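# Move an unpowered 5.7 kg robot arm to another desk

## Task

Take the limp, unpowered spare robot arm (5.7 kg, joints swinging freely) out of its open case on one desk and lay it down on the other desk. It counts only if: at the end it rests motionless with nothing overhanging any desk edge; no part of it ever drops freely by more than a few centimetres; the case is still on its own desk; the robot has released it and backed away; and the robot has not toppled or been left leaning.

## Robot and tools

ROBOT. A Rainbow Robotics RB-Y1 simulation. It has a two-wheel differential base with two passive rear casters (0.66 m long, 0.58 m wide, front edge 0.10 m ahead of the wheel axle; it cannot drive sideways), a torso, a pan/tilt head and two 7-joint arms, each ending in a parallel gripper. The torso's lower part (the leg) folds, and the bent leg can stick out past the front of the base.

FRAMES. Base frame: origin on the floor midway between the drive wheels, x forward, y to the left, z up. The chest, left_hand and right_hand poses in results are in this frame. A hand point sits midway between its finger pads. The fingers point along the hand's -z and close along its x. Reported hand positions can be off, more so when the arm is stretched far. Odometry frame is the base frame where the scene began. base_odometry is integrated from wheel rotation, so slip shows up as false travel. Its heading is positive to the left, in -3.142 to 3.142.

execute_actions. Arguments: "actions", a list holding one action or none (none just reports), and optional "cameras" (head_camera, left_wrist_camera, right_wrist_camera or all; omitted or null means all, [] means none). An action may contain:
- "base": exactly one relative move from where the base is now. {"translate_m": d} drives d metres straight, positive forward, -3 to 3. {"rotate_rad": d} spins in place by d radians, positive counter-clockwise seen from above, -3.2 to 3.2.
- "joints": absolute targets keyed by joint name, in radians (grippers in metres of pad gap). Ranges: torso_squat_rad 0..1.2 (bigger lowers the chest, kept level); torso_shift_rad -0.3..0.6 (+ moves hips forward); torso_pitch_rad -0.2..1.4 (+ bows forward); torso_yaw_rad -1.5..1.5 (+ left). Each arm: shoulder_pitch -2.356..2.356 (0 hanging, negative swings forward and up); left_shoulder_roll 0..3.141 (+ raises outward), right_shoulder_roll -3.141..0 (- raises outward); shoulder_yaw -2.094..2.094 (+ turns a bent forearm leftward on both arms); elbow -2.617..0.01 (0 straight, negative bends forward); forearm_roll -3.141..3.141 and hand_roll -2.705..2.705 (+ counter-clockwise from above on a hanging arm, both sides); wrist_pitch -1.57..1.919 (negative tips the hand forward); gripper_m 0..0.1. head_pan_rad -0.523..0.523 (+ left, relative to chest); head_tilt_rad -0.35..1.57 (+ down). A joint counts as arrived within ±0.02 (grippers ±0.004).
- "speeds": caps for this action only: translate_m 0.05..0.4 m/s, rotate_rad 0.1..1.509 rad/s (the maximums are the defaults).
- "min_time_s": 0.1..8, a minimum duration for each arm and head motion.
All motions in an action start at once. No action lasts over 15 s, and a base move needing more than 8.667 s is rejected. Any unknown key or out-of-range number rejects the whole call and nothing moves. Joints you leave out may still be driving toward earlier targets. Default top speeds: arm joints 1 rad/s (wrist-side joints 1.5), head 1.5, squat and pitch 0.3, shift 0.15, yaw 0.6, grippers 0.1 m/s.

Torso combined limits (squat, shift, pitch): squat+shift <= 1.52; squat-shift+pitch <= 1.57; shift+0.5pitch-0.4squat <= 0.7; shift+0.3pitch-0.5squat <= 0.39. Breaking one leaves the commanded torso joints partway, marked off_target.

OTHER TOOLS. wait {seconds: 0..10} lets the simulation run with no new command and returns state and images. zoom_image {camera, region:[x0,y0,x1,y1]} enlarges part of that camera's latest full image; pixel coordinates from the top-left, region at most 504x504. Head images are 896x504, wrist images 644x364. read_manual {section:"licences"} only gives licence text. finished_scene {scene: n} closes the scene irreversibly and reports success; the goal must already hold and keep holding.

RESULTS. base_status and joint_status describe how each motion ended: done (for the base, wheels turned the full amount even if slipping); off_target (stopped short, may still push); limit_stop_at_<name> (built-in limit); limit_stop_at_own_body (self-collision guard halted it before touching; move the arm or torso apart); contact_stop (torso or arm met firm resistance or could not lift its load); time_out; stopped_with_arm (torso halted because an arm hit something). A contact_stop, time_out or stopped_with_arm halts every joint of that group (torso group, left arm group, right arm group) and they hold in place, dropping old targets. "joint command not followed" plus a cause line means an arm's targets were refused by the collision check (arm-on-itself or arm-near-arm); those joints show not_followed and may be retried on later actions. on_its_own lists uncommanded parts; "held at" is the target held, not the actual position. Any stop in a call cancels the remaining movement and finishing calls in that reply.

RECOVERY. After a stop, something may still be pressing: first back off the arms in a separate action, then the torso. If both hands hold one object and the torso contact-stops immediately with nothing in the way, resend every arm joint (not grippers) at its current reported value, then repeat the torso command.

CAUTIONS. Each arm is rated 3 kg, so this 5.7 kg object needs both arms and/or support, and its floppy joints will swing, so keep every part low and supported. Weight held far ahead of the drive wheels can tip the robot forward with nothing to stop it. The base keeps driving into furniture; a bent leg hitting furniture can shove the robot backward without odometry noticing. Never let the arms strike or squeeze each other (grippers included). Joint torque at the load limit (shoulders 65.1 N m, elbows 33.4, wrist-side joints 23.2, held weight included) freezes the robot for 10 s. Holding loads heats motors: MOTOR HOT from 65 °C, and at 80 °C an OVER-TEMPERATURE FAULT brakes that arm (limit_stop_at_motor_heat); resend targets afterward. To grip, command a gap at least 0.005 m under the object's width; off_target is then expected. The robot keeps holding its last command while you are composing a reply. Avoid drops, slams and hard pushes; stray nudges may occasionally move loose objects.

Each tool is called after "Emit:" as name([rows], argument=value, ...), one row to a line, values as JSON.

## Session

Emit:
execute_actions(actions=[])

Scene clock: 0.00 s.
base_odometry: x=+0.000 y=+0.000 heading=+0.000 (m, m, rad; odometry frame)
base_status: not commanded
joint_positions: torso_squat_rad=+0.350 torso_shift_rad=+0.000 torso_pitch_rad=+0.000 torso_yaw_rad=+0.000 left_shoulder_pitch_rad=-0.031 left_shoulder_roll_rad=+0.044 left_shoulder_yaw_rad=+0.020 left_elbow_rad=-0.238 left_forearm_roll_rad=+0.015 left_wrist_pitch_rad=+0.036 left_hand_roll_rad=+0.024 left_gripper_m=+0.100 right_shoulder_pitch_rad=-0.055 right_shoulder_roll_rad=-0.041 right_shoulder_yaw_rad=+0.032 right_elbow_rad=-0.246 right_forearm_roll_rad=-0.030 right_wrist_pitch_rad=+0.042 right_hand_roll_rad=-0.052 right_gripper_m=+0.100 head_pan_rad=+0.000 head_tilt_rad=+0.401
joint_status: not commanded
chest: x=-0.2278 y=+0.0001 z=+1.2475 quat_wxyz=(+1.000, +0.000, +0.000, +0.000) (m; base frame)
left_hand: x=-0.0980 y=+0.2546 z=+0.5739 quat_wxyz=(+0.993, +0.020, -0.116, +0.022) (m; base frame)
right_hand: x=-0.0788 y=-0.2450 z=+0.5770 quat_wxyz=(+0.992, -0.013, -0.128, -0.014) (m; base frame)
pictures: head_camera, left_wrist_camera, right_wrist_camera
Images, in order (width x height): head_camera 896x504, left_wrist_camera 644x364, right_wrist_camera 644x364.

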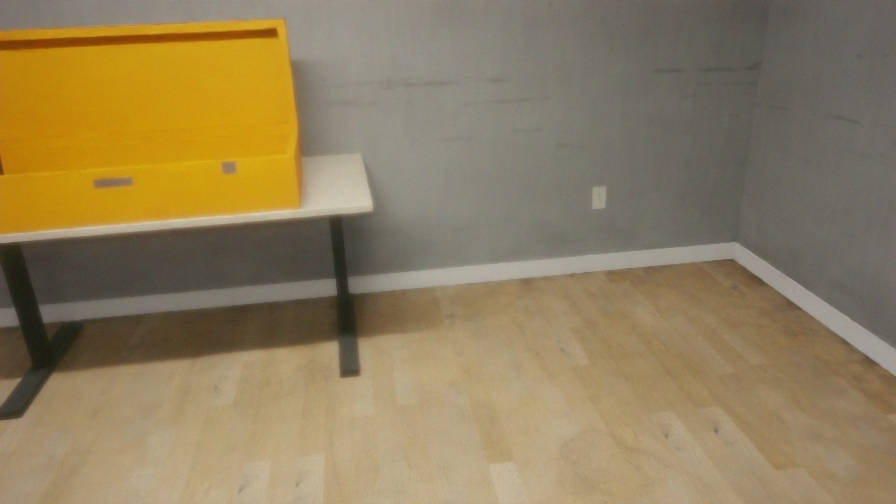

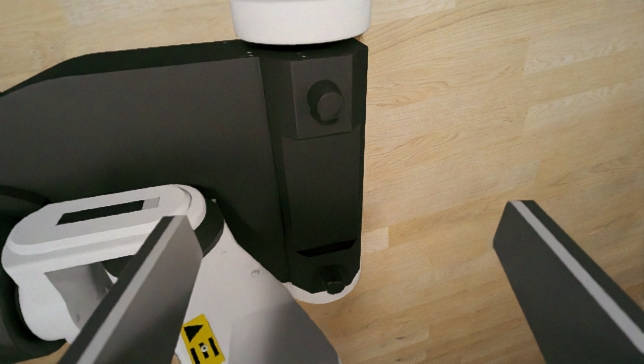

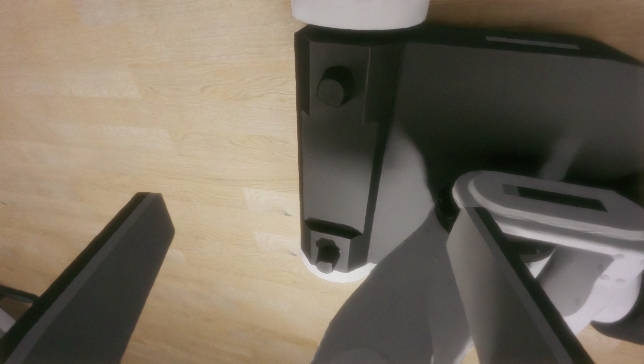

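Emit:
execute_actions([
  {"joints":{"head_pan_rad":0.52,"torso_yaw_rad":0.5}},
], cameras=["head_camera"])

Emit:
execute_actions([
  {"joints":{"head_pan_rad":-0.52,"torso_yaw_rad":-0.7}},
], cameras=["head_camera"])

Scene clock: 12.10 s.
base_odometry: x=+0.000 y=+0.000 heading=+0.000 (m, m, rad; odometry frame)
base_status: not commanded
joint_positions: torso_squat_rad=+0.350 torso_shift_rad=+0.000 torso_pitch_rad=+0.000 torso_yaw_rad=+0.500 left_shoulder_pitch_rad=-0.031 left_shoulder_roll_rad=+0.044 left_shoulder_yaw_rad=+0.020 left_elbow_rad=-0.238 left_forearm_roll_rad=+0.015 left_wrist_pitch_rad=+0.036 left_hand_roll_rad=+0.024 left_gripper_m=+0.100 right_shoulder_pitch_rad=-0.055 right_shoulder_roll_rad=-0.041 right_shoulder_yaw_rad=+0.032 right_elbow_rad=-0.246 right_forearm_roll_rad=-0.030 right_wrist_pitch_rad=+0.042 right_hand_roll_rad=-0.052 right_gripper_m=+0.100 head_pan_rad=+0.520 head_tilt_rad=+0.401
joint_status: all done
chest: x=-0.2278 y=+0.0001 z=+1.2475 quat_wxyz=(+0.969, +0.000, +0.000, +0.247) (m; base frame)
left_hand: x=-0.2360 y=+0.2857 z=+0.5739 quat_wxyz=(+0.957, +0.048, -0.107, +0.267) (m; base frame)
right_hand: x=+0.0206 y=-0.1434 z=+0.5770 quat_wxyz=(+0.964, +0.019, -0.127, +0.232) (m; base frame)
pictures: head_camera
camera_calibration (this result's frames):
head_camera: T_world_to_cam=[[0.827126, -0.561331, -0.0277586, 0.219578], [-0.227063, -0.288582, -0.930141, 1.35832], [0.514107, 0.775647, -0.366151, 0.569566], [0, 0, 0, 1]] pos_world=[-0.166013, 0.0734595, 1.47807]
Images, in order (width x height): head_camera 896x504.

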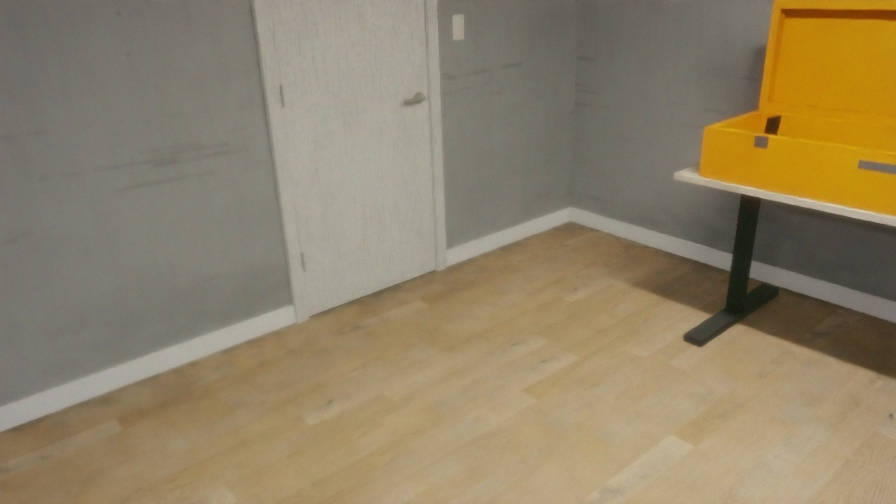

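Scene clock: 14.93 s.
base_odometry: x=+0.000 y=+0.000 heading=+0.000 (m, m, rad; odometry frame)
base_status: not commanded
joint_positions: torso_squat_rad=+0.350 torso_shift_rad=+0.000 torso_pitch_rad=+0.000 torso_yaw_rad=-0.700 left_shoulder_pitch_rad=-0.031 left_shoulder_roll_rad=+0.044 left_shoulder_yaw_rad=+0.020 left_elbow_rad=-0.238 left_forearm_roll_rad=+0.015 left_wrist_pitch_rad=+0.036 left_hand_roll_rad=+0.024 left_gripper_m=+0.100 right_shoulder_pitch_rad=-0.054 right_shoulder_roll_rad=-0.041 right_shoulder_yaw_rad=+0.032 right_elbow_rad=-0.246 right_forearm_roll_rad=-0.030 right_wrist_pitch_rad=+0.042 right_hand_roll_rad=-0.052 right_gripper_m=+0.100 head_pan_rad=-0.520 head_tilt_rad=+0.401
joint_status: all done
chest: x=-0.2278 y=+0.0001 z=+1.2475 quat_wxyz=(+0.939, +0.000, +0.000, -0.343) (m; base frame)
left_hand: x=+0.0353 y=+0.1111 z=+0.5738 quat_wxyz=(+0.940, -0.021, -0.116, -0.320) (m; base frame)
right_hand: x=-0.2719 y=-0.2834 z=+0.5770 quat_wxyz=(+0.927, -0.056, -0.116, -0.353) (m; base frame)
pictures: head_camera
camera_calibration (this result's frames):
head_camera: T_world_to_cam=[[-0.953365, -0.300577, -0.0273782, -0.164734], [-0.0859079, 0.357198, -0.93007, 1.38939], [0.289337, -0.884344, -0.366362, 0.519517], [0, 0, 0, 1]] pos_world=[-0.188007, -0.086369, 1.47805]
Images, in order (width x height): head_camera 896x504.

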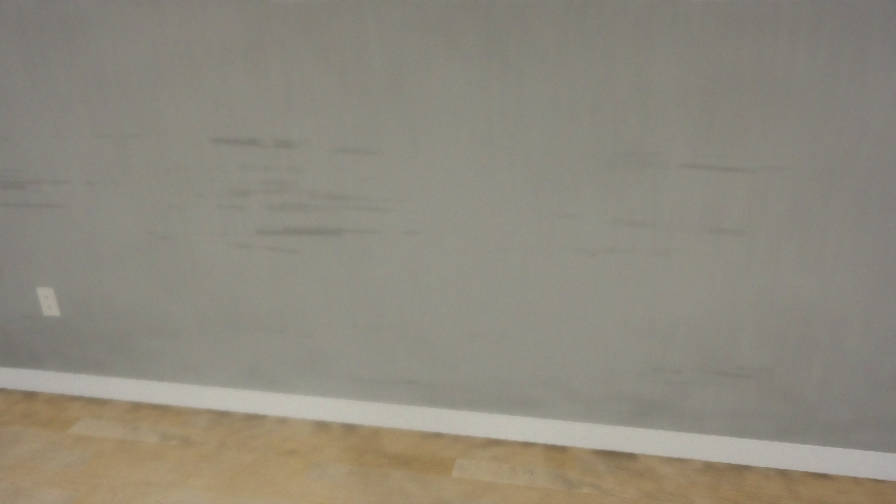

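Emit:
execute_actions([
  {"base":{"rotate_rad":0.598},"joints":{"head_pan_rad":0.52,"torso_yaw_rad":1.5}},
], cameras=["head_camera"])

Emit:
execute_actions([
  {"base":{"translate_m":1.67},"joints":{"head_pan_rad":-0.52,"torso_yaw_rad":-1.5}},
], cameras=["head_camera"])

Emit:
execute_actions([
  {"base":{"rotate_rad":-0.464}},
], cameras=["head_camera"])

Scene clock: 27.33 s.
base_odometry: x=+0.000 y=+0.000 heading=+0.598 (m, m, rad; odometry frame)
base_status: done
joint_positions: torso_squat_rad=+0.350 torso_shift_rad=+0.000 torso_pitch_rad=+0.000 torso_yaw_rad=+1.296 left_shoulder_pitch_rad=-0.031 left_shoulder_roll_rad=+0.045 left_shoulder_yaw_rad=+0.020 left_elbow_rad=-0.238 left_forearm_roll_rad=+0.015 left_wrist_pitch_rad=+0.036 left_hand_roll_rad=+0.024 left_gripper_m=+0.100 right_shoulder_pitch_rad=-0.055 right_shoulder_roll_rad=-0.041 right_shoulder_yaw_rad=+0.032 right_elbow_rad=-0.246 right_forearm_roll_rad=-0.030 right_wrist_pitch_rad=+0.042 right_hand_roll_rad=-0.052 right_gripper_m=+0.100 head_pan_rad=+0.520 head_tilt_rad=+0.401
joint_status: torso_yaw_rad limit_stop_at_own_body (moved +1.996 of +2.200); the others done
on_its_own: torso_yaw_rad is held at +1.296, not at your +1.500, since a limit_stop_at_own_body
chest: x=-0.2278 y=+0.0001 z=+1.2475 quat_wxyz=(+0.797, +0.000, +0.000, +0.603) (m; base frame)
left_hand: x=-0.4377 y=+0.1940 z=+0.5739 quat_wxyz=(+0.778, +0.086, -0.080, +0.617) (m; base frame)
right_hand: x=+0.0486 y=+0.0775 z=+0.5771 quat_wxyz=(+0.799, +0.067, -0.110, +0.587) (m; base frame)
pictures: head_camera
camera_calibration (this result's frames):
head_camera: T_world_to_cam=[[0.9798, 0.198055, -0.0276681, 0.254162], [0.0473019, -0.363957, -0.930214, 1.42092], [-0.194304, 0.910115, -0.365974, 0.407952], [0, 0, 0, 1]] pos_world=[-0.236974, 0.0955308, 1.47809]
Images, in order (width x height): head_camera 896x504.

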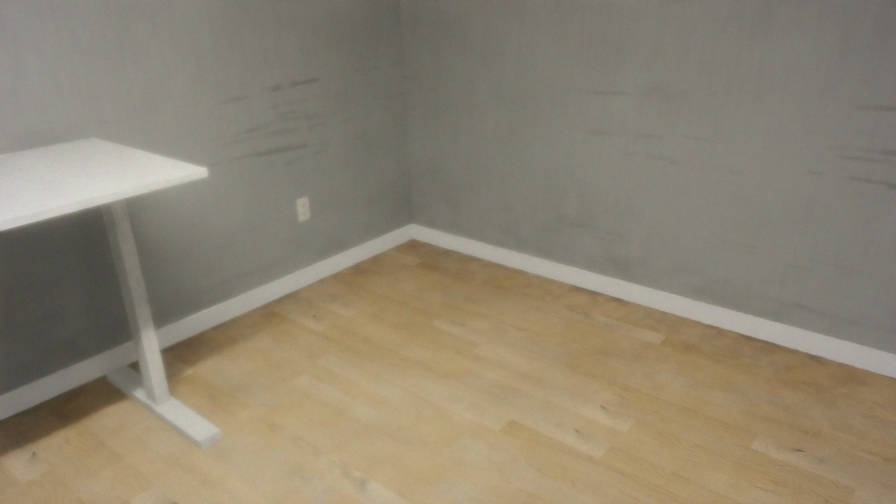

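not run: a stop came earlier in this reply.

not run: a stop came earlier in this reply.

Emit:
execute_actions([
  {"base":{"translate_m":1.67},"joints":{"head_pan_rad":0,"torso_yaw_rad":0,"torso_squat_rad":0.1,"head_tilt_rad":0.6}},
], cameras=[])

Emit:
execute_actions([
  {"base":{"rotate_rad":-0.464}},
], cameras=["head_camera"])

Scene clock: 41.47 s.
base_odometry: x=+1.380 y=+0.940 heading=+0.598 (m, m, rad; odometry frame)
base_status: done
joint_positions: torso_squat_rad=+0.100 torso_shift_rad=+0.000 torso_pitch_rad=+0.000 torso_yaw_rad=+0.000 left_shoulder_pitch_rad=-0.031 left_shoulder_roll_rad=+0.045 left_shoulder_yaw_rad=+0.020 left_elbow_rad=-0.238 left_forearm_roll_rad=+0.015 left_wrist_pitch_rad=+0.036 left_hand_roll_rad=+0.024 left_gripper_m=+0.100 right_shoulder_pitch_rad=-0.055 right_shoulder_roll_rad=-0.041 right_shoulder_yaw_rad=+0.032 right_elbow_rad=-0.246 right_forearm_roll_rad=-0.030 right_wrist_pitch_rad=+0.042 right_hand_roll_rad=-0.052 right_gripper_m=+0.100 head_pan_rad=+0.000 head_tilt_rad=+0.600
joint_status: all done
chest: x=-0.2278 y=+0.0001 z=+1.2864 quat_wxyz=(+1.000, +0.000, +0.000, +0.000) (m; base frame)
left_hand: x=-0.0981 y=+0.2547 z=+0.6128 quat_wxyz=(+0.993, +0.020, -0.116, +0.022) (m; base frame)
right_hand: x=-0.0787 y=-0.2449 z=+0.6159 quat_wxyz=(+0.992, -0.012, -0.128, -0.014) (m; base frame)
pictures: none
No camera images: the call's "cameras" was empty. Leave "cameras" out to get every camera's image.

Scene clock: 43.73 s.
base_odometry: x=+1.380 y=+0.940 heading=+0.134 (m, m, rad; odometry frame)
base_status: done
joint_positions: torso_squat_rad=+0.100 torso_shift_rad=+0.000 torso_pitch_rad=+0.000 torso_yaw_rad=+0.000 left_shoulder_pitch_rad=-0.031 left_shoulder_roll_rad=+0.045 left_shoulder_yaw_rad=+0.020 left_elbow_rad=-0.238 left_forearm_roll_rad=+0.015 left_wrist_pitch_rad=+0.036 left_hand_roll_rad=+0.024 left_gripper_m=+0.100 right_shoulder_pitch_rad=-0.055 right_shoulder_roll_rad=-0.041 right_shoulder_yaw_rad=+0.032 right_elbow_rad=-0.246 right_forearm_roll_rad=-0.030 right_wrist_pitch_rad=+0.042 right_hand_roll_rad=-0.052 right_gripper_m=+0.100 head_pan_rad=+0.000 head_tilt_rad=+0.600
joint_status: not commanded
chest: x=-0.2278 y=+0.0002 z=+1.2864 quat_wxyz=(+1.000, +0.000, +0.000, +0.000) (m; base frame)
left_hand: x=-0.0981 y=+0.2547 z=+0.6128 quat_wxyz=(+0.993, +0.020, -0.116, +0.022) (m; base frame)
right_hand: x=-0.0787 y=-0.2449 z=+0.6159 quat_wxyz=(+0.992, -0.013, -0.128, -0.014) (m; base frame)
pictures: head_camera
camera_calibration (this result's frames):
head_camera: T_world_to_cam=[[-0.0499003, -0.998591, -0.0180785, 0.017734], [-0.542174, 0.0422858, -0.839201, 1.19208], [0.838783, -0.0320747, -0.54352, 0.921101], [0, 0, 0, 1]] pos_world=[-0.125401, -0.00315526, 1.50136]
Images, in order (width x height): head_camera 896x504.

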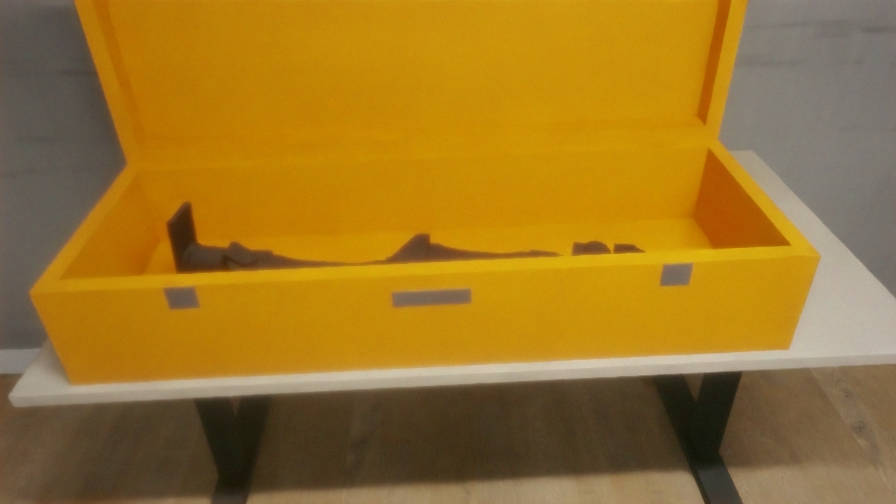

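Emit:
execute_actions([
  {"base":{"translate_m":0.5},"joints":{"head_tilt_rad":0.95,"torso_squat_rad":0}},
], cameras=["head_camera"])

Scene clock: 53.03 s.
base_odometry: x=+1.876 y=+1.007 heading=+0.134 (m, m, rad; odometry frame)
base_status: done
joint_positions: torso_squat_rad=+0.000 torso_shift_rad=+0.000 torso_pitch_rad=+0.000 torso_yaw_rad=+0.000 left_shoulder_pitch_rad=-0.031 left_shoulder_roll_rad=+0.045 left_shoulder_yaw_rad=+0.020 left_elbow_rad=-0.238 left_forearm_roll_rad=+0.015 left_wrist_pitch_rad=+0.036 left_hand_roll_rad=+0.024 left_gripper_m=+0.100 right_shoulder_pitch_rad=-0.055 right_shoulder_roll_rad=-0.041 right_shoulder_yaw_rad=+0.032 right_elbow_rad=-0.246 right_forearm_roll_rad=-0.030 right_wrist_pitch_rad=+0.042 right_hand_roll_rad=-0.052 right_gripper_m=+0.100 head_pan_rad=+0.000 head_tilt_rad=+0.950
joint_status: all done
chest: x=-0.2278 y=+0.0002 z=+1.2899 quat_wxyz=(+1.000, +0.000, +0.000, +0.000) (m; base frame)
left_hand: x=-0.0981 y=+0.2547 z=+0.6163 quat_wxyz=(+0.993, +0.020, -0.116, +0.022) (m; base frame)
right_hand: x=-0.0787 y=-0.2449 z=+0.6194 quat_wxyz=(+0.992, -0.013, -0.128, -0.014) (m; base frame)
pictures: head_camera
camera_calibration (this result's frames):
head_camera: T_world_to_cam=[[-0.0530296, -0.998593, 0.000133721, -0.00998154], [-0.79706, 0.0422467, -0.602421, 0.789789], [0.601567, -0.0320527, -0.798179, 1.25364], [0, 0, 0, 1]] pos_world=[-0.125168, -0.00315091, 1.47641]
Images, in order (width x height): head_camera 896x504.

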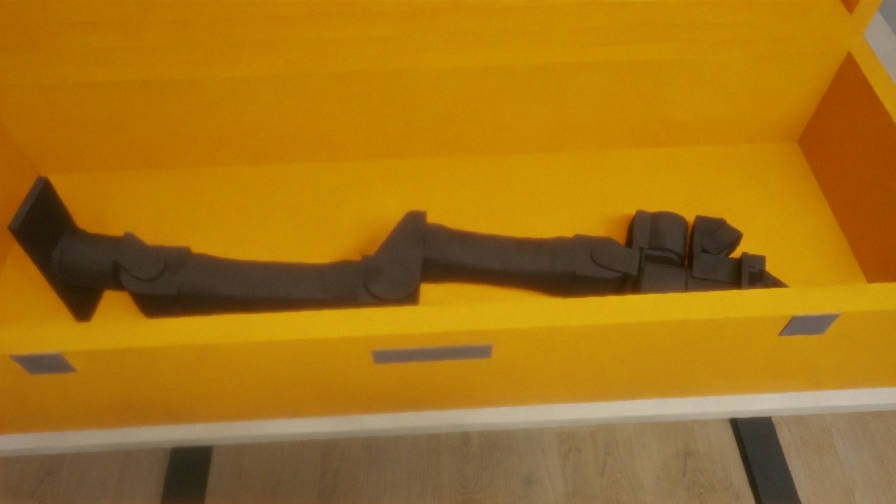

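Emit:
execute_actions([
  {"base":{"translate_m":-0.25}},
], cameras=[])

Emit:
execute_actions([
  {"joints":{"left_shoulder_pitch_rad":-1.268,"left_shoulder_roll_rad":0.241,"left_shoulder_yaw_rad":0.333,"left_elbow_rad":-0.6,"left_forearm_roll_rad":0,"left_wrist_pitch_rad":1.85,"left_hand_roll_rad":-0.1,"right_shoulder_pitch_rad":-1.268,"right_shoulder_roll_rad":-0.241,"right_shoulder_yaw_rad":-0.333,"right_elbow_rad":-0.6,"right_forearm_roll_rad":0,"right_wrist_pitch_rad":1.85,"right_hand_roll_rad":-0.15,"torso_yaw_rad":0.07},"min_time_s":1.5},
], cameras=[])

Emit:
execute_actions([
  {"base":{"translate_m":0.31}},
])

Scene clock: 122.33 s.
base_odometry: x=+1.628 y=+0.973 heading=+0.134 (m, m, rad; odometry frame)
base_status: done
joint_positions: torso_squat_rad=+0.000 torso_shift_rad=+0.000 torso_pitch_rad=+0.000 torso_yaw_rad=+0.000 left_shoulder_pitch_rad=-0.031 left_shoulder_roll_rad=+0.045 left_shoulder_yaw_rad=+0.020 left_elbow_rad=-0.238 left_forearm_roll_rad=+0.015 left_wrist_pitch_rad=+0.036 left_hand_roll_rad=+0.024 left_gripper_m=+0.100 right_shoulder_pitch_rad=-0.054 right_shoulder_roll_rad=-0.041 right_shoulder_yaw_rad=+0.032 right_elbow_rad=-0.246 right_forearm_roll_rad=-0.030 right_wrist_pitch_rad=+0.042 right_hand_roll_rad=-0.052 right_gripper_m=+0.100 head_pan_rad=+0.000 head_tilt_rad=+0.950
joint_status: not commanded
chest: x=-0.2279 y=+0.0002 z=+1.2899 quat_wxyz=(+1.000, +0.000, +0.000, +0.000) (m; base frame)
left_hand: x=-0.0982 y=+0.2547 z=+0.6163 quat_wxyz=(+0.993, +0.020, -0.116, +0.022) (m; base frame)
right_hand: x=-0.0788 y=-0.2449 z=+0.6194 quat_wxyz=(+0.992, -0.013, -0.128, -0.014) (m; base frame)
pictures: none
No camera images: the call's "cameras" was empty. Leave "cameras" out to get every camera's image.

Scene clock: 124.23 s.
base_odometry: x=+1.628 y=+0.973 heading=+0.134 (m, m, rad; odometry frame)
base_status: not commanded
joint_positions: torso_squat_rad=+0.000 torso_shift_rad=+0.000 torso_pitch_rad=+0.000 torso_yaw_rad=+0.070 left_shoulder_pitch_rad=-1.268 left_shoulder_roll_rad=+0.241 left_shoulder_yaw_rad=+0.333 left_elbow_rad=-0.600 left_forearm_roll_rad=+0.000 left_wrist_pitch_rad=+1.850 left_hand_roll_rad=-0.100 left_gripper_m=+0.100 right_shoulder_pitch_rad=-1.268 right_shoulder_roll_rad=-0.241 right_shoulder_yaw_rad=-0.333 right_elbow_rad=-0.600 right_forearm_roll_rad=+0.000 right_wrist_pitch_rad=+1.850 right_hand_roll_rad=-0.150 right_gripper_m=+0.100 head_pan_rad=+0.000 head_tilt_rad=+0.950
joint_status: all done
chest: x=-0.2279 y=+0.0001 z=+1.2899 quat_wxyz=(+0.999, +0.000, +0.000, +0.035) (m; base frame)
left_hand: x=+0.2819 y=+0.2564 z=+1.1228 quat_wxyz=(+1.000, +0.000, +0.000, -0.015) (m; base frame)
right_hand: x=+0.3126 y=-0.1824 z=+1.1227 quat_wxyz=(+0.999, +0.000, +0.000, -0.040) (m; base frame)
pictures: none
No camera images: the call's "cameras" was empty. Leave "cameras" out to get every camera's image.

Scene clock: 126.33 s.
base_odometry: x=+1.935 y=+1.014 heading=+0.134 (m, m, rad; odometry frame)
base_status: done
joint_positions: torso_squat_rad=+0.000 torso_shift_rad=+0.000 torso_pitch_rad=+0.000 torso_yaw_rad=+0.070 left_shoulder_pitch_rad=-1.268 left_shoulder_roll_rad=+0.241 left_shoulder_yaw_rad=+0.333 left_elbow_rad=-0.600 left_forearm_roll_rad=+0.000 left_wrist_pitch_rad=+1.850 left_hand_roll_rad=-0.100 left_gripper_m=+0.100 right_shoulder_pitch_rad=-1.268 right_shoulder_roll_rad=-0.241 right_shoulder_yaw_rad=-0.333 right_elbow_rad=-0.600 right_forearm_roll_rad=+0.000 right_wrist_pitch_rad=+1.850 right_hand_roll_rad=-0.150 right_gripper_m=+0.100 head_pan_rad=+0.000 head_tilt_rad=+0.950
joint_status: not commanded
chest: x=-0.2278 y=+0.0001 z=+1.2899 quat_wxyz=(+0.999, +0.000, +0.000, +0.035) (m; base frame)
left_hand: x=+0.2819 y=+0.2564 z=+1.1226 quat_wxyz=(+1.000, +0.000, +0.000, -0.015) (m; base frame)
right_hand: x=+0.3126 y=-0.1825 z=+1.1225 quat_wxyz=(+0.999, +0.000, +0.000, -0.040) (m; base frame)
pictures: head_camera, left_wrist_camera, right_wrist_camera
camera_calibration (this result's frames):
head_camera: T_world_to_cam=[[0.0169395, -0.999857, 0.0000724864, 0.00600568], [-0.79799, -0.0135632, -0.602518, 0.789651], [0.602433, 0.0101485, -0.798105, 1.25378], [0, 0, 0, 1]] pos_world=[-0.125287, 0.00399097, 1.47643]
left_wrist_camera: T_world_to_cam=[[0.995994, -0.0892542, -0.00535433, -0.247051], [-0.0681332, -0.796356, 0.600979, -0.419746], [-0.0579038, -0.598207, -0.799247, 1.1501], [0, 0, 0, 1]] pos_world=[0.284058, 0.331681, 1.17015]
right_wrist_camera: T_world_to_cam=[[-0.99882, 0.0466666, -0.013412, 0.330952], [0.0278071, 0.776192, 0.629883, -0.540611], [0.0398048, 0.628768, -0.776574, 1.05944], [0, 0, 0, 1]] pos_world=[0.303423, -0.261969, 1.1677]
Images, in order (width x height): head_camera 896x504, left_wrist_camera 644x364, right_wrist_camera 644x364.

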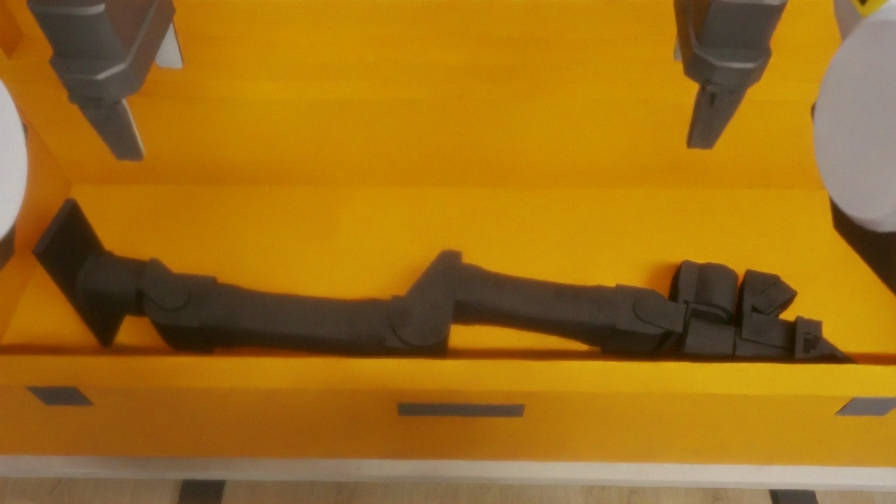

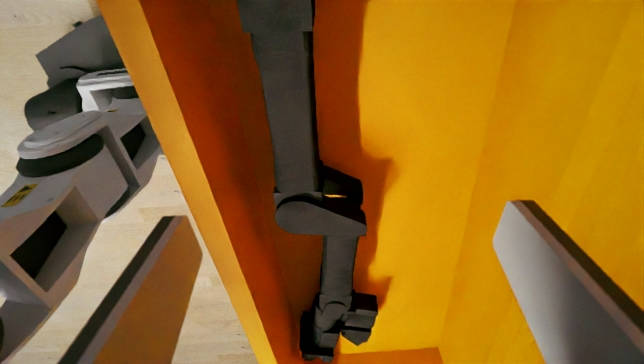

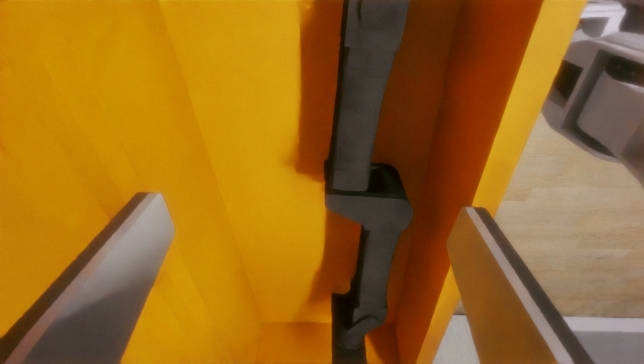

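Emit:
execute_actions([
  {"joints":{"torso_squat_rad":0.82,"head_tilt_rad":0.75}},
])

Scene clock: 137.73 s.
base_odometry: x=+1.935 y=+1.014 heading=+0.134 (m, m, rad; odometry frame)
base_status: not commanded
joint_positions: torso_squat_rad=+0.820 torso_shift_rad=+0.000 torso_pitch_rad=+0.000 torso_yaw_rad=+0.070 left_shoulder_pitch_rad=-1.268 left_shoulder_roll_rad=+0.241 left_shoulder_yaw_rad=+0.333 left_elbow_rad=-0.600 left_forearm_roll_rad=+0.000 left_wrist_pitch_rad=+1.850 left_hand_roll_rad=-0.100 left_gripper_m=+0.100 right_shoulder_pitch_rad=-1.268 right_shoulder_roll_rad=-0.241 right_shoulder_yaw_rad=-0.333 right_elbow_rad=-0.600 right_forearm_roll_rad=+0.000 right_wrist_pitch_rad=+1.850 right_hand_roll_rad=-0.150 right_gripper_m=+0.100 head_pan_rad=+0.000 head_tilt_rad=+0.750
joint_status: all done
chest: x=-0.2279 y=+0.0001 z=+1.0675 quat_wxyz=(+0.999, +0.000, +0.000, +0.035) (m; base frame)
left_hand: x=+0.2818 y=+0.2563 z=+0.9002 quat_wxyz=(+1.000, +0.000, +0.000, -0.015) (m; base frame)
right_hand: x=+0.3125 y=-0.1826 z=+0.9001 quat_wxyz=(+0.999, +0.000, +0.000, -0.040) (m; base frame)
pictures: head_camera, left_wrist_camera, right_wrist_camera
camera_calibration (this result's frames):
head_camera: T_world_to_cam=[[0.0179466, -0.999784, -0.0104701, 0.0195365], [-0.662674, -0.00405261, -0.748897, 0.868929], [0.748693, 0.0203785, -0.662604, 0.934684], [0, 0, 0, 1]] pos_world=[-0.124325, 0.00400626, 1.27027]
left_wrist_camera: T_world_to_cam=[[0.995997, -0.0892352, -0.00527809, -0.248231], [-0.0681637, -0.796354, 0.600977, -0.286125], [-0.0578316, -0.598211, -0.799249, 0.972298], [0, 0, 0, 1]] pos_world=[0.283964, 0.331632, 0.947753]
right_wrist_camera: T_world_to_cam=[[-0.998819, 0.0466857, -0.0134878, 0.327956], [0.0277742, 0.776194, 0.629882, -0.400461], [0.0398756, 0.628763, -0.776574, 0.886761], [0, 0, 0, 1]] pos_world=[0.303331, -0.262038, 0.945302]
Images, in order (width x height): head_camera 896x504, left_wrist_camera 644x364, right_wrist_camera 644x364.

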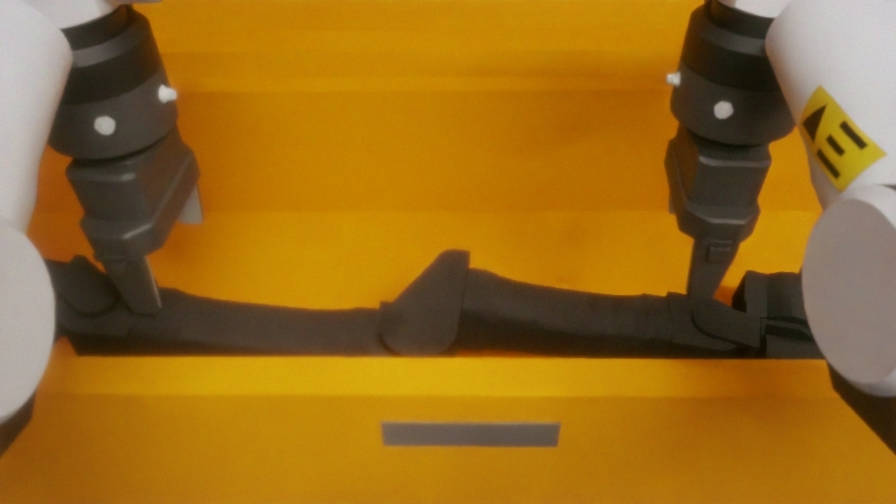

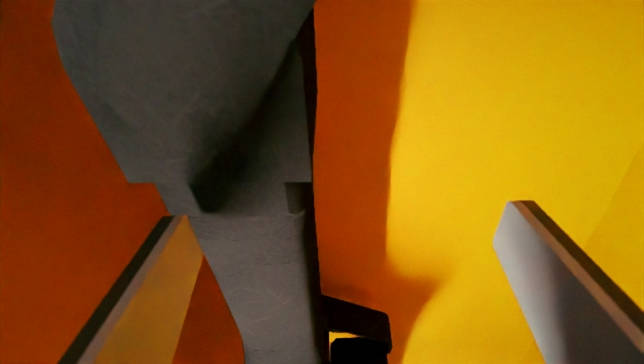

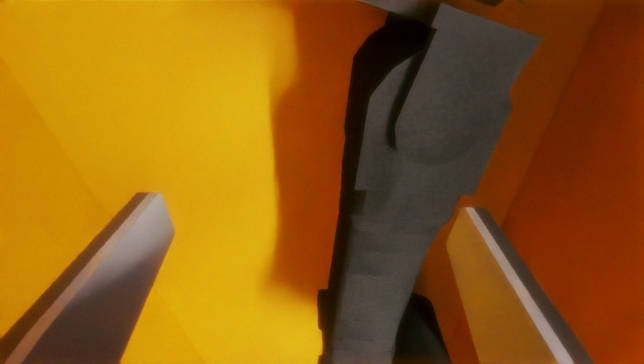

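Emit:
execute_actions([
  {"base":{"translate_m":-0.04},"joints":{"left_shoulder_roll_rad":0.16,"right_shoulder_roll_rad":-0.16,"left_hand_roll_rad":-0.02,"right_hand_roll_rad":-0.27}},
])

Scene clock: 144.50 s.
base_odometry: x=+1.896 y=+1.009 heading=+0.134 (m, m, rad; odometry frame)
base_status: done
joint_positions: torso_squat_rad=+0.820 torso_shift_rad=+0.000 torso_pitch_rad=+0.000 torso_yaw_rad=+0.070 left_shoulder_pitch_rad=-1.268 left_shoulder_roll_rad=+0.160 left_shoulder_yaw_rad=+0.333 left_elbow_rad=-0.600 left_forearm_roll_rad=+0.000 left_wrist_pitch_rad=+1.850 left_hand_roll_rad=-0.020 left_gripper_m=+0.100 right_shoulder_pitch_rad=-1.268 right_shoulder_roll_rad=-0.160 right_shoulder_yaw_rad=-0.333 right_elbow_rad=-0.600 right_forearm_roll_rad=+0.000 right_wrist_pitch_rad=+1.850 right_hand_roll_rad=-0.270 right_gripper_m=+0.100 head_pan_rad=+0.000 head_tilt_rad=+0.750
joint_status: all done
chest: x=-0.2279 y=+0.0001 z=+1.0675 quat_wxyz=(+0.999, +0.000, +0.000, +0.035) (m; base frame)
left_hand: x=+0.2766 y=+0.2118 z=+0.8869 quat_wxyz=(+1.000, -0.013, +0.013, -0.011) (m; base frame)
right_hand: x=+0.3011 y=-0.1391 z=+0.8868 quat_wxyz=(+0.998, +0.010, +0.015, -0.064) (m; base frame)
pictures: head_camera, left_wrist_camera, right_wrist_camera
camera_calibration (this result's frames):
head_camera: T_world_to_cam=[[0.0179457, -0.999784, -0.0104716, 0.0195371], [-0.662723, -0.00405219, -0.748853, 0.868886], [0.748649, 0.0203785, -0.662653, 0.9347], [0, 0, 0, 1]] pos_world=[-0.124282, 0.00400596, 1.27025]
left_wrist_camera: T_world_to_cam=[[0.996182, -0.0823882, -0.0288879, -0.22764], [-0.0465878, -0.781471, 0.6222, -0.341886], [-0.073837, -0.618478, -0.782325, 0.928377], [0, 0, 0, 1]] pos_world=[0.279391, 0.288251, 0.932438]
right_wrist_camera: T_world_to_cam=[[-0.995436, 0.0938375, 0.0173964, 0.292526], [0.0829393, 0.760415, 0.64412, -0.456907], [0.0472141, 0.642623, -0.764727, 0.838756], [0, 0, 0, 1]] pos_world=[0.289485, -0.219015, 0.930634]
Images, in order (width x height): head_camera 896x504, left_wrist_camera 644x364, right_wrist_camera 644x364.

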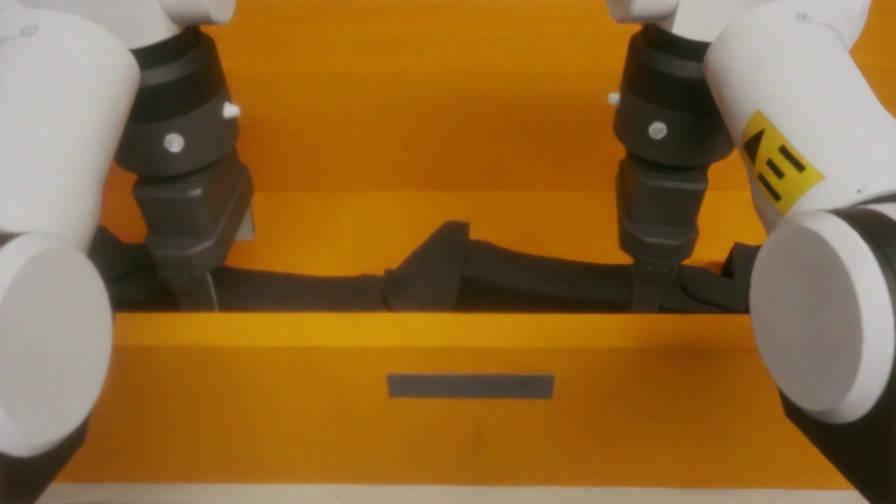

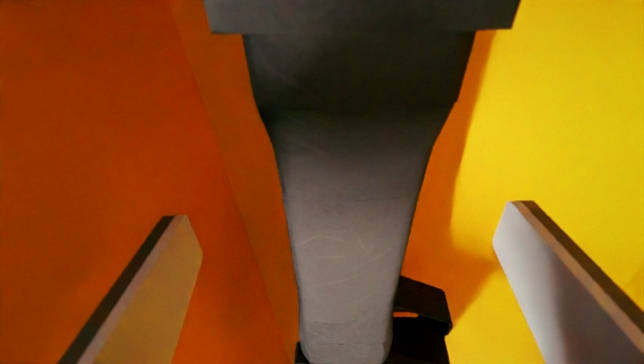

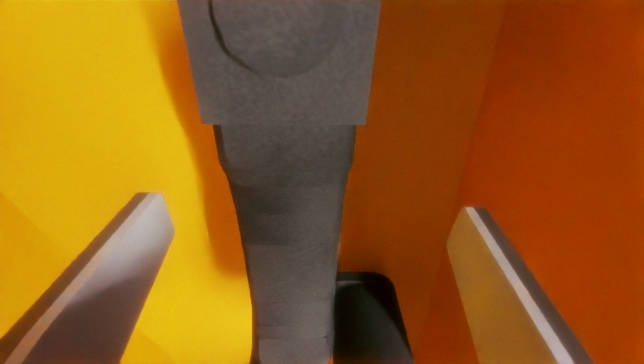

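Emit:
execute_actions([
  {"joints":{"torso_squat_rad":0.89}},
])

Scene clock: 148.47 s.
base_odometry: x=+1.896 y=+1.009 heading=+0.134 (m, m, rad; odometry frame)
base_status: not commanded
joint_positions: torso_squat_rad=+0.890 torso_shift_rad=+0.000 torso_pitch_rad=+0.000 torso_yaw_rad=+0.070 left_shoulder_pitch_rad=-1.268 left_shoulder_roll_rad=+0.160 left_shoulder_yaw_rad=+0.333 left_elbow_rad=-0.600 left_forearm_roll_rad=+0.000 left_wrist_pitch_rad=+1.850 left_hand_roll_rad=-0.020 left_gripper_m=+0.100 right_shoulder_pitch_rad=-1.268 right_shoulder_roll_rad=-0.160 right_shoulder_yaw_rad=-0.333 right_elbow_rad=-0.600 right_forearm_roll_rad=+0.000 right_wrist_pitch_rad=+1.850 right_hand_roll_rad=-0.270 right_gripper_m=+0.100 head_pan_rad=+0.000 head_tilt_rad=+0.750
joint_status: all done
chest: x=-0.2279 y=+0.0001 z=+1.0305 quat_wxyz=(+0.999, +0.000, +0.000, +0.035) (m; base frame)
left_hand: x=+0.2765 y=+0.2118 z=+0.8499 quat_wxyz=(+1.000, -0.013, +0.013, -0.011) (m; base frame)
right_hand: x=+0.3011 y=-0.1391 z=+0.8498 quat_wxyz=(+0.998, +0.010, +0.015, -0.064) (m; base frame)
pictures: head_camera, left_wrist_camera, right_wrist_camera
camera_calibration (this result's frames):
head_camera: T_world_to_cam=[[0.0179464, -0.999784, -0.0104704, 0.0191403], [-0.662674, -0.00405218, -0.748897, 0.841248], [0.748693, 0.0203785, -0.662604, 0.910191], [0, 0, 0, 1]] pos_world=[-0.124324, 0.00399674, 1.2333]
left_wrist_camera: T_world_to_cam=[[0.996183, -0.0823748, -0.0288671, -0.2287], [-0.0465901, -0.78147, 0.622201, -0.318903], [-0.0738125, -0.618482, -0.782325, 0.899462], [0, 0, 0, 1]] pos_world=[0.279361, 0.288249, 0.895491]
right_wrist_camera: T_world_to_cam=[[-0.995434, 0.0938525, 0.0173799, 0.293157], [0.0829403, 0.760416, 0.644119, -0.433092], [0.0472362, 0.642619, -0.764728, 0.810509], [0, 0, 0, 1]] pos_world=[0.289454, -0.219032, 0.893686]
Images, in order (width x height): head_camera 896x504, left_wrist_camera 644x364, right_wrist_camera 644x364.

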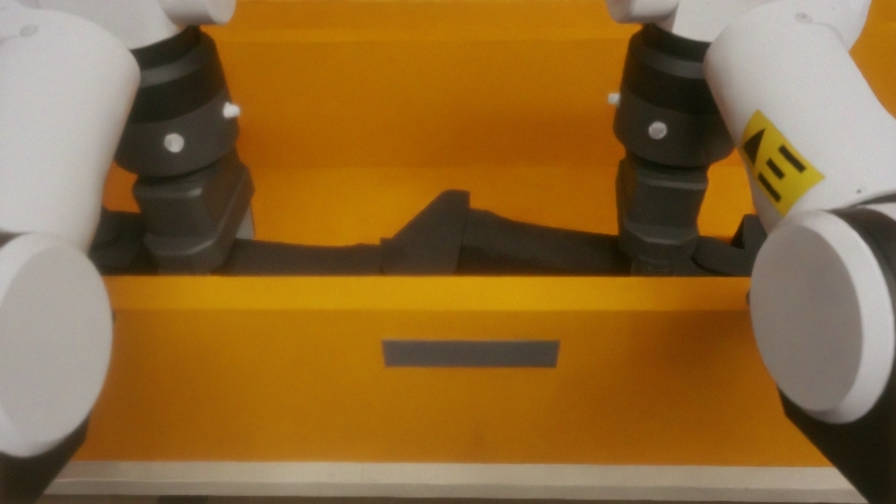

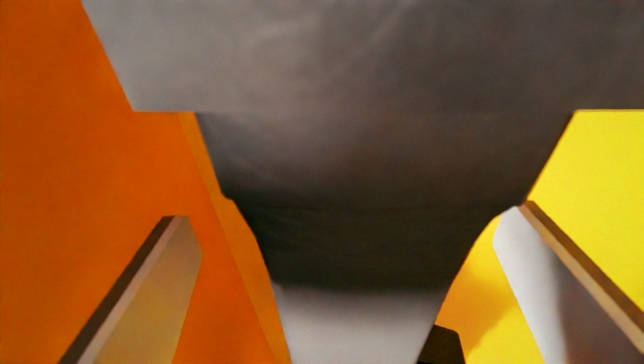

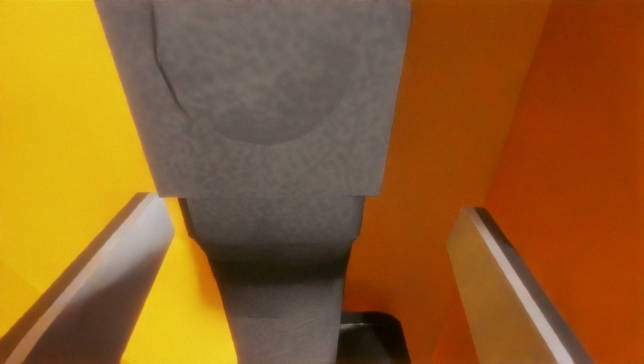

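Emit:
execute_actions([
  {"joints":{"torso_squat_rad":0.915,"right_elbow_rad":-0.52,"right_wrist_pitch_rad":1.73,"left_wrist_pitch_rad":1.83}},
], cameras=["left_wrist_camera","right_wrist_camera"])

Emit:
execute_actions([
  {"joints":{"left_gripper_m":0,"right_gripper_m":0}},
])

Scene clock: 159.03 s.
base_odometry: x=+1.896 y=+1.009 heading=+0.134 (m, m, rad; odometry frame)
base_status: not commanded
joint_positions: torso_squat_rad=+0.915 torso_shift_rad=+0.000 torso_pitch_rad=+0.000 torso_yaw_rad=+0.070 left_shoulder_pitch_rad=-1.268 left_shoulder_roll_rad=+0.160 left_shoulder_yaw_rad=+0.333 left_elbow_rad=-0.600 left_forearm_roll_rad=+0.000 left_wrist_pitch_rad=+1.830 left_hand_roll_rad=-0.020 left_gripper_m=+0.100 right_shoulder_pitch_rad=-1.268 right_shoulder_roll_rad=-0.160 right_shoulder_yaw_rad=-0.333 right_elbow_rad=-0.520 right_forearm_roll_rad=+0.000 right_wrist_pitch_rad=+1.730 right_hand_roll_rad=-0.270 right_gripper_m=+0.100 head_pan_rad=+0.000 head_tilt_rad=+0.750
joint_status: all done
chest: x=-0.2279 y=+0.0001 z=+1.0168 quat_wxyz=(+0.999, +0.000, +0.000, +0.035) (m; base frame)
left_hand: x=+0.2811 y=+0.2117 z=+0.8361 quat_wxyz=(+1.000, -0.013, +0.003, -0.011) (m; base frame)
right_hand: x=+0.3120 y=-0.1371 z=+0.8155 quat_wxyz=(+0.998, +0.014, -0.004, -0.064) (m; base frame)
pictures: left_wrist_camera, right_wrist_camera
camera_calibration (this result's frames):
left_wrist_camera: T_world_to_cam=[[0.996603, -0.081864, -0.00899524, -0.250519], [-0.0585853, -0.781467, 0.62119, -0.305883], [-0.0578826, -0.618552, -0.783609, 0.885594], [0, 0, 0, 1]] pos_world=[0.283008, 0.288241, 0.881717]
right_wrist_camera: T_world_to_cam=[[-0.995253, 0.0949394, -0.0213924, 0.336152], [0.0581841, 0.756678, 0.651194, -0.412002], [0.0780111, 0.646858, -0.75861, 0.768397], [0, 0, 0, 1]] pos_world=[0.298585, -0.217205, 0.858398]
Images, in order (width x height): left_wrist_camera 644x364, right_wrist_camera 644x364.

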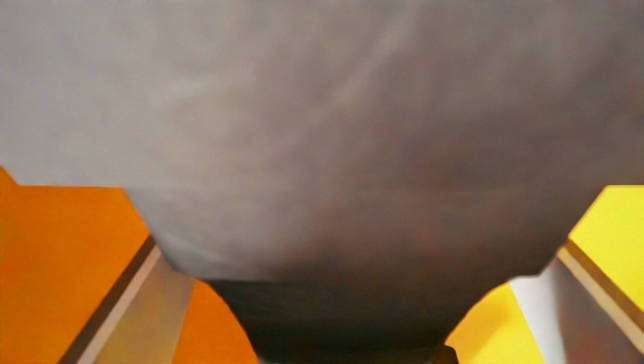

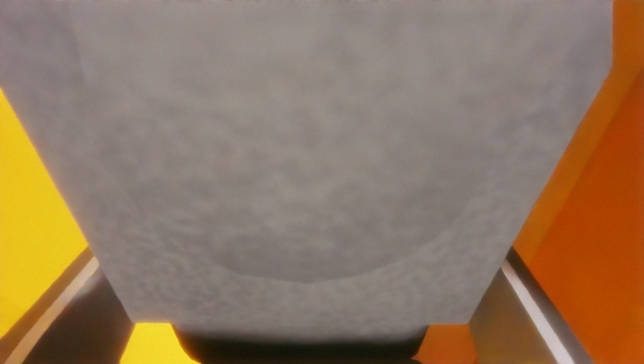

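Scene clock: 160.53 s.
base_odometry: x=+1.896 y=+1.009 heading=+0.134 (m, m, rad; odometry frame)
base_status: not commanded
joint_positions: torso_squat_rad=+0.915 torso_shift_rad=+0.000 torso_pitch_rad=+0.000 torso_yaw_rad=+0.070 left_shoulder_pitch_rad=-1.268 left_shoulder_roll_rad=+0.160 left_shoulder_yaw_rad=+0.333 left_elbow_rad=-0.600 left_forearm_roll_rad=+0.000 left_wrist_pitch_rad=+1.830 left_hand_roll_rad=-0.020 left_gripper_m=+0.055 right_shoulder_pitch_rad=-1.268 right_shoulder_roll_rad=-0.160 right_shoulder_yaw_rad=-0.333 right_elbow_rad=-0.520 right_forearm_roll_rad=+0.000 right_wrist_pitch_rad=+1.730 right_hand_roll_rad=-0.270 right_gripper_m=+0.055 head_pan_rad=+0.000 head_tilt_rad=+0.750
joint_status: left_gripper_m off_target (ended at +0.055, target +0.000); right_gripper_m off_target (ended at +0.055, target +0.000)
chest: x=-0.2279 y=+0.0001 z=+1.0168 quat_wxyz=(+0.999, +0.000, +0.000, +0.035) (m; base frame)
left_hand: x=+0.2810 y=+0.2118 z=+0.8361 quat_wxyz=(+1.000, -0.013, +0.003, -0.011) (m; base frame)
right_hand: x=+0.3122 y=-0.1371 z=+0.8155 quat_wxyz=(+0.998, +0.014, -0.005, -0.064) (m; base frame)
pictures: head_camera, left_wrist_camera, right_wrist_camera
camera_calibration (this result's frames):
head_camera: T_world_to_cam=[[0.017976, -0.999784, -0.010471, 0.0190001], [-0.662677, -0.00407149, -0.748895, 0.830962], [0.74869, 0.0204011, -0.662606, 0.901094], [0, 0, 0, 1]] pos_world=[-0.124322, 0.00399597, 1.21957]
left_wrist_camera: T_world_to_cam=[[0.996595, -0.0818982, -0.00951803, -0.249948], [-0.0582891, -0.781495, 0.621182, -0.305887], [-0.058312, -0.618512, -0.783608, 0.885684], [0, 0, 0, 1]] pos_world=[0.282913, 0.288287, 0.881663]
right_wrist_camera: T_world_to_cam=[[-0.995219, 0.0951655, -0.0219921, 0.336817], [0.0579714, 0.756729, 0.651153, -0.411885], [0.0786094, 0.646765, -0.758628, 0.768252], [0, 0, 0, 1]] pos_world=[0.298693, -0.217246, 0.858425]
Images, in order (width x height): head_camera 896x504, left_wrist_camera 644x364, right_wrist_camera 644x364.

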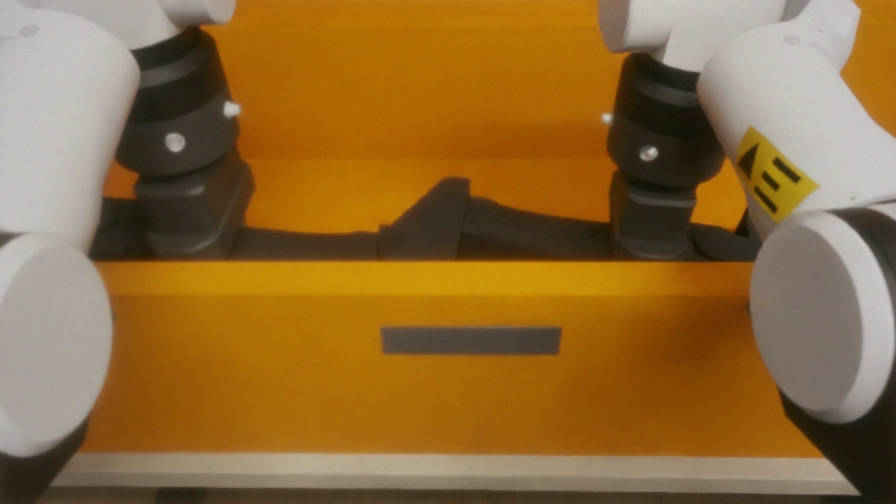

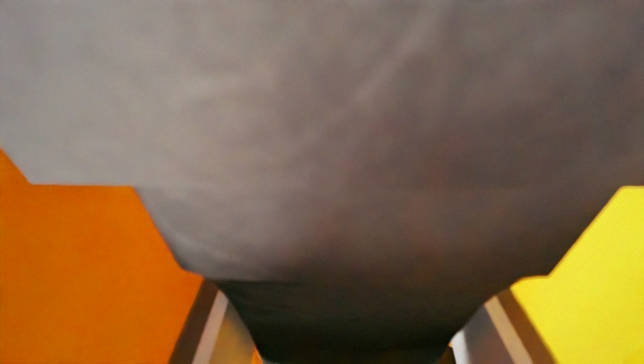

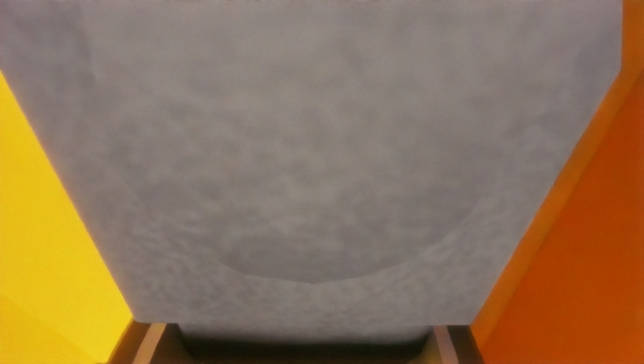

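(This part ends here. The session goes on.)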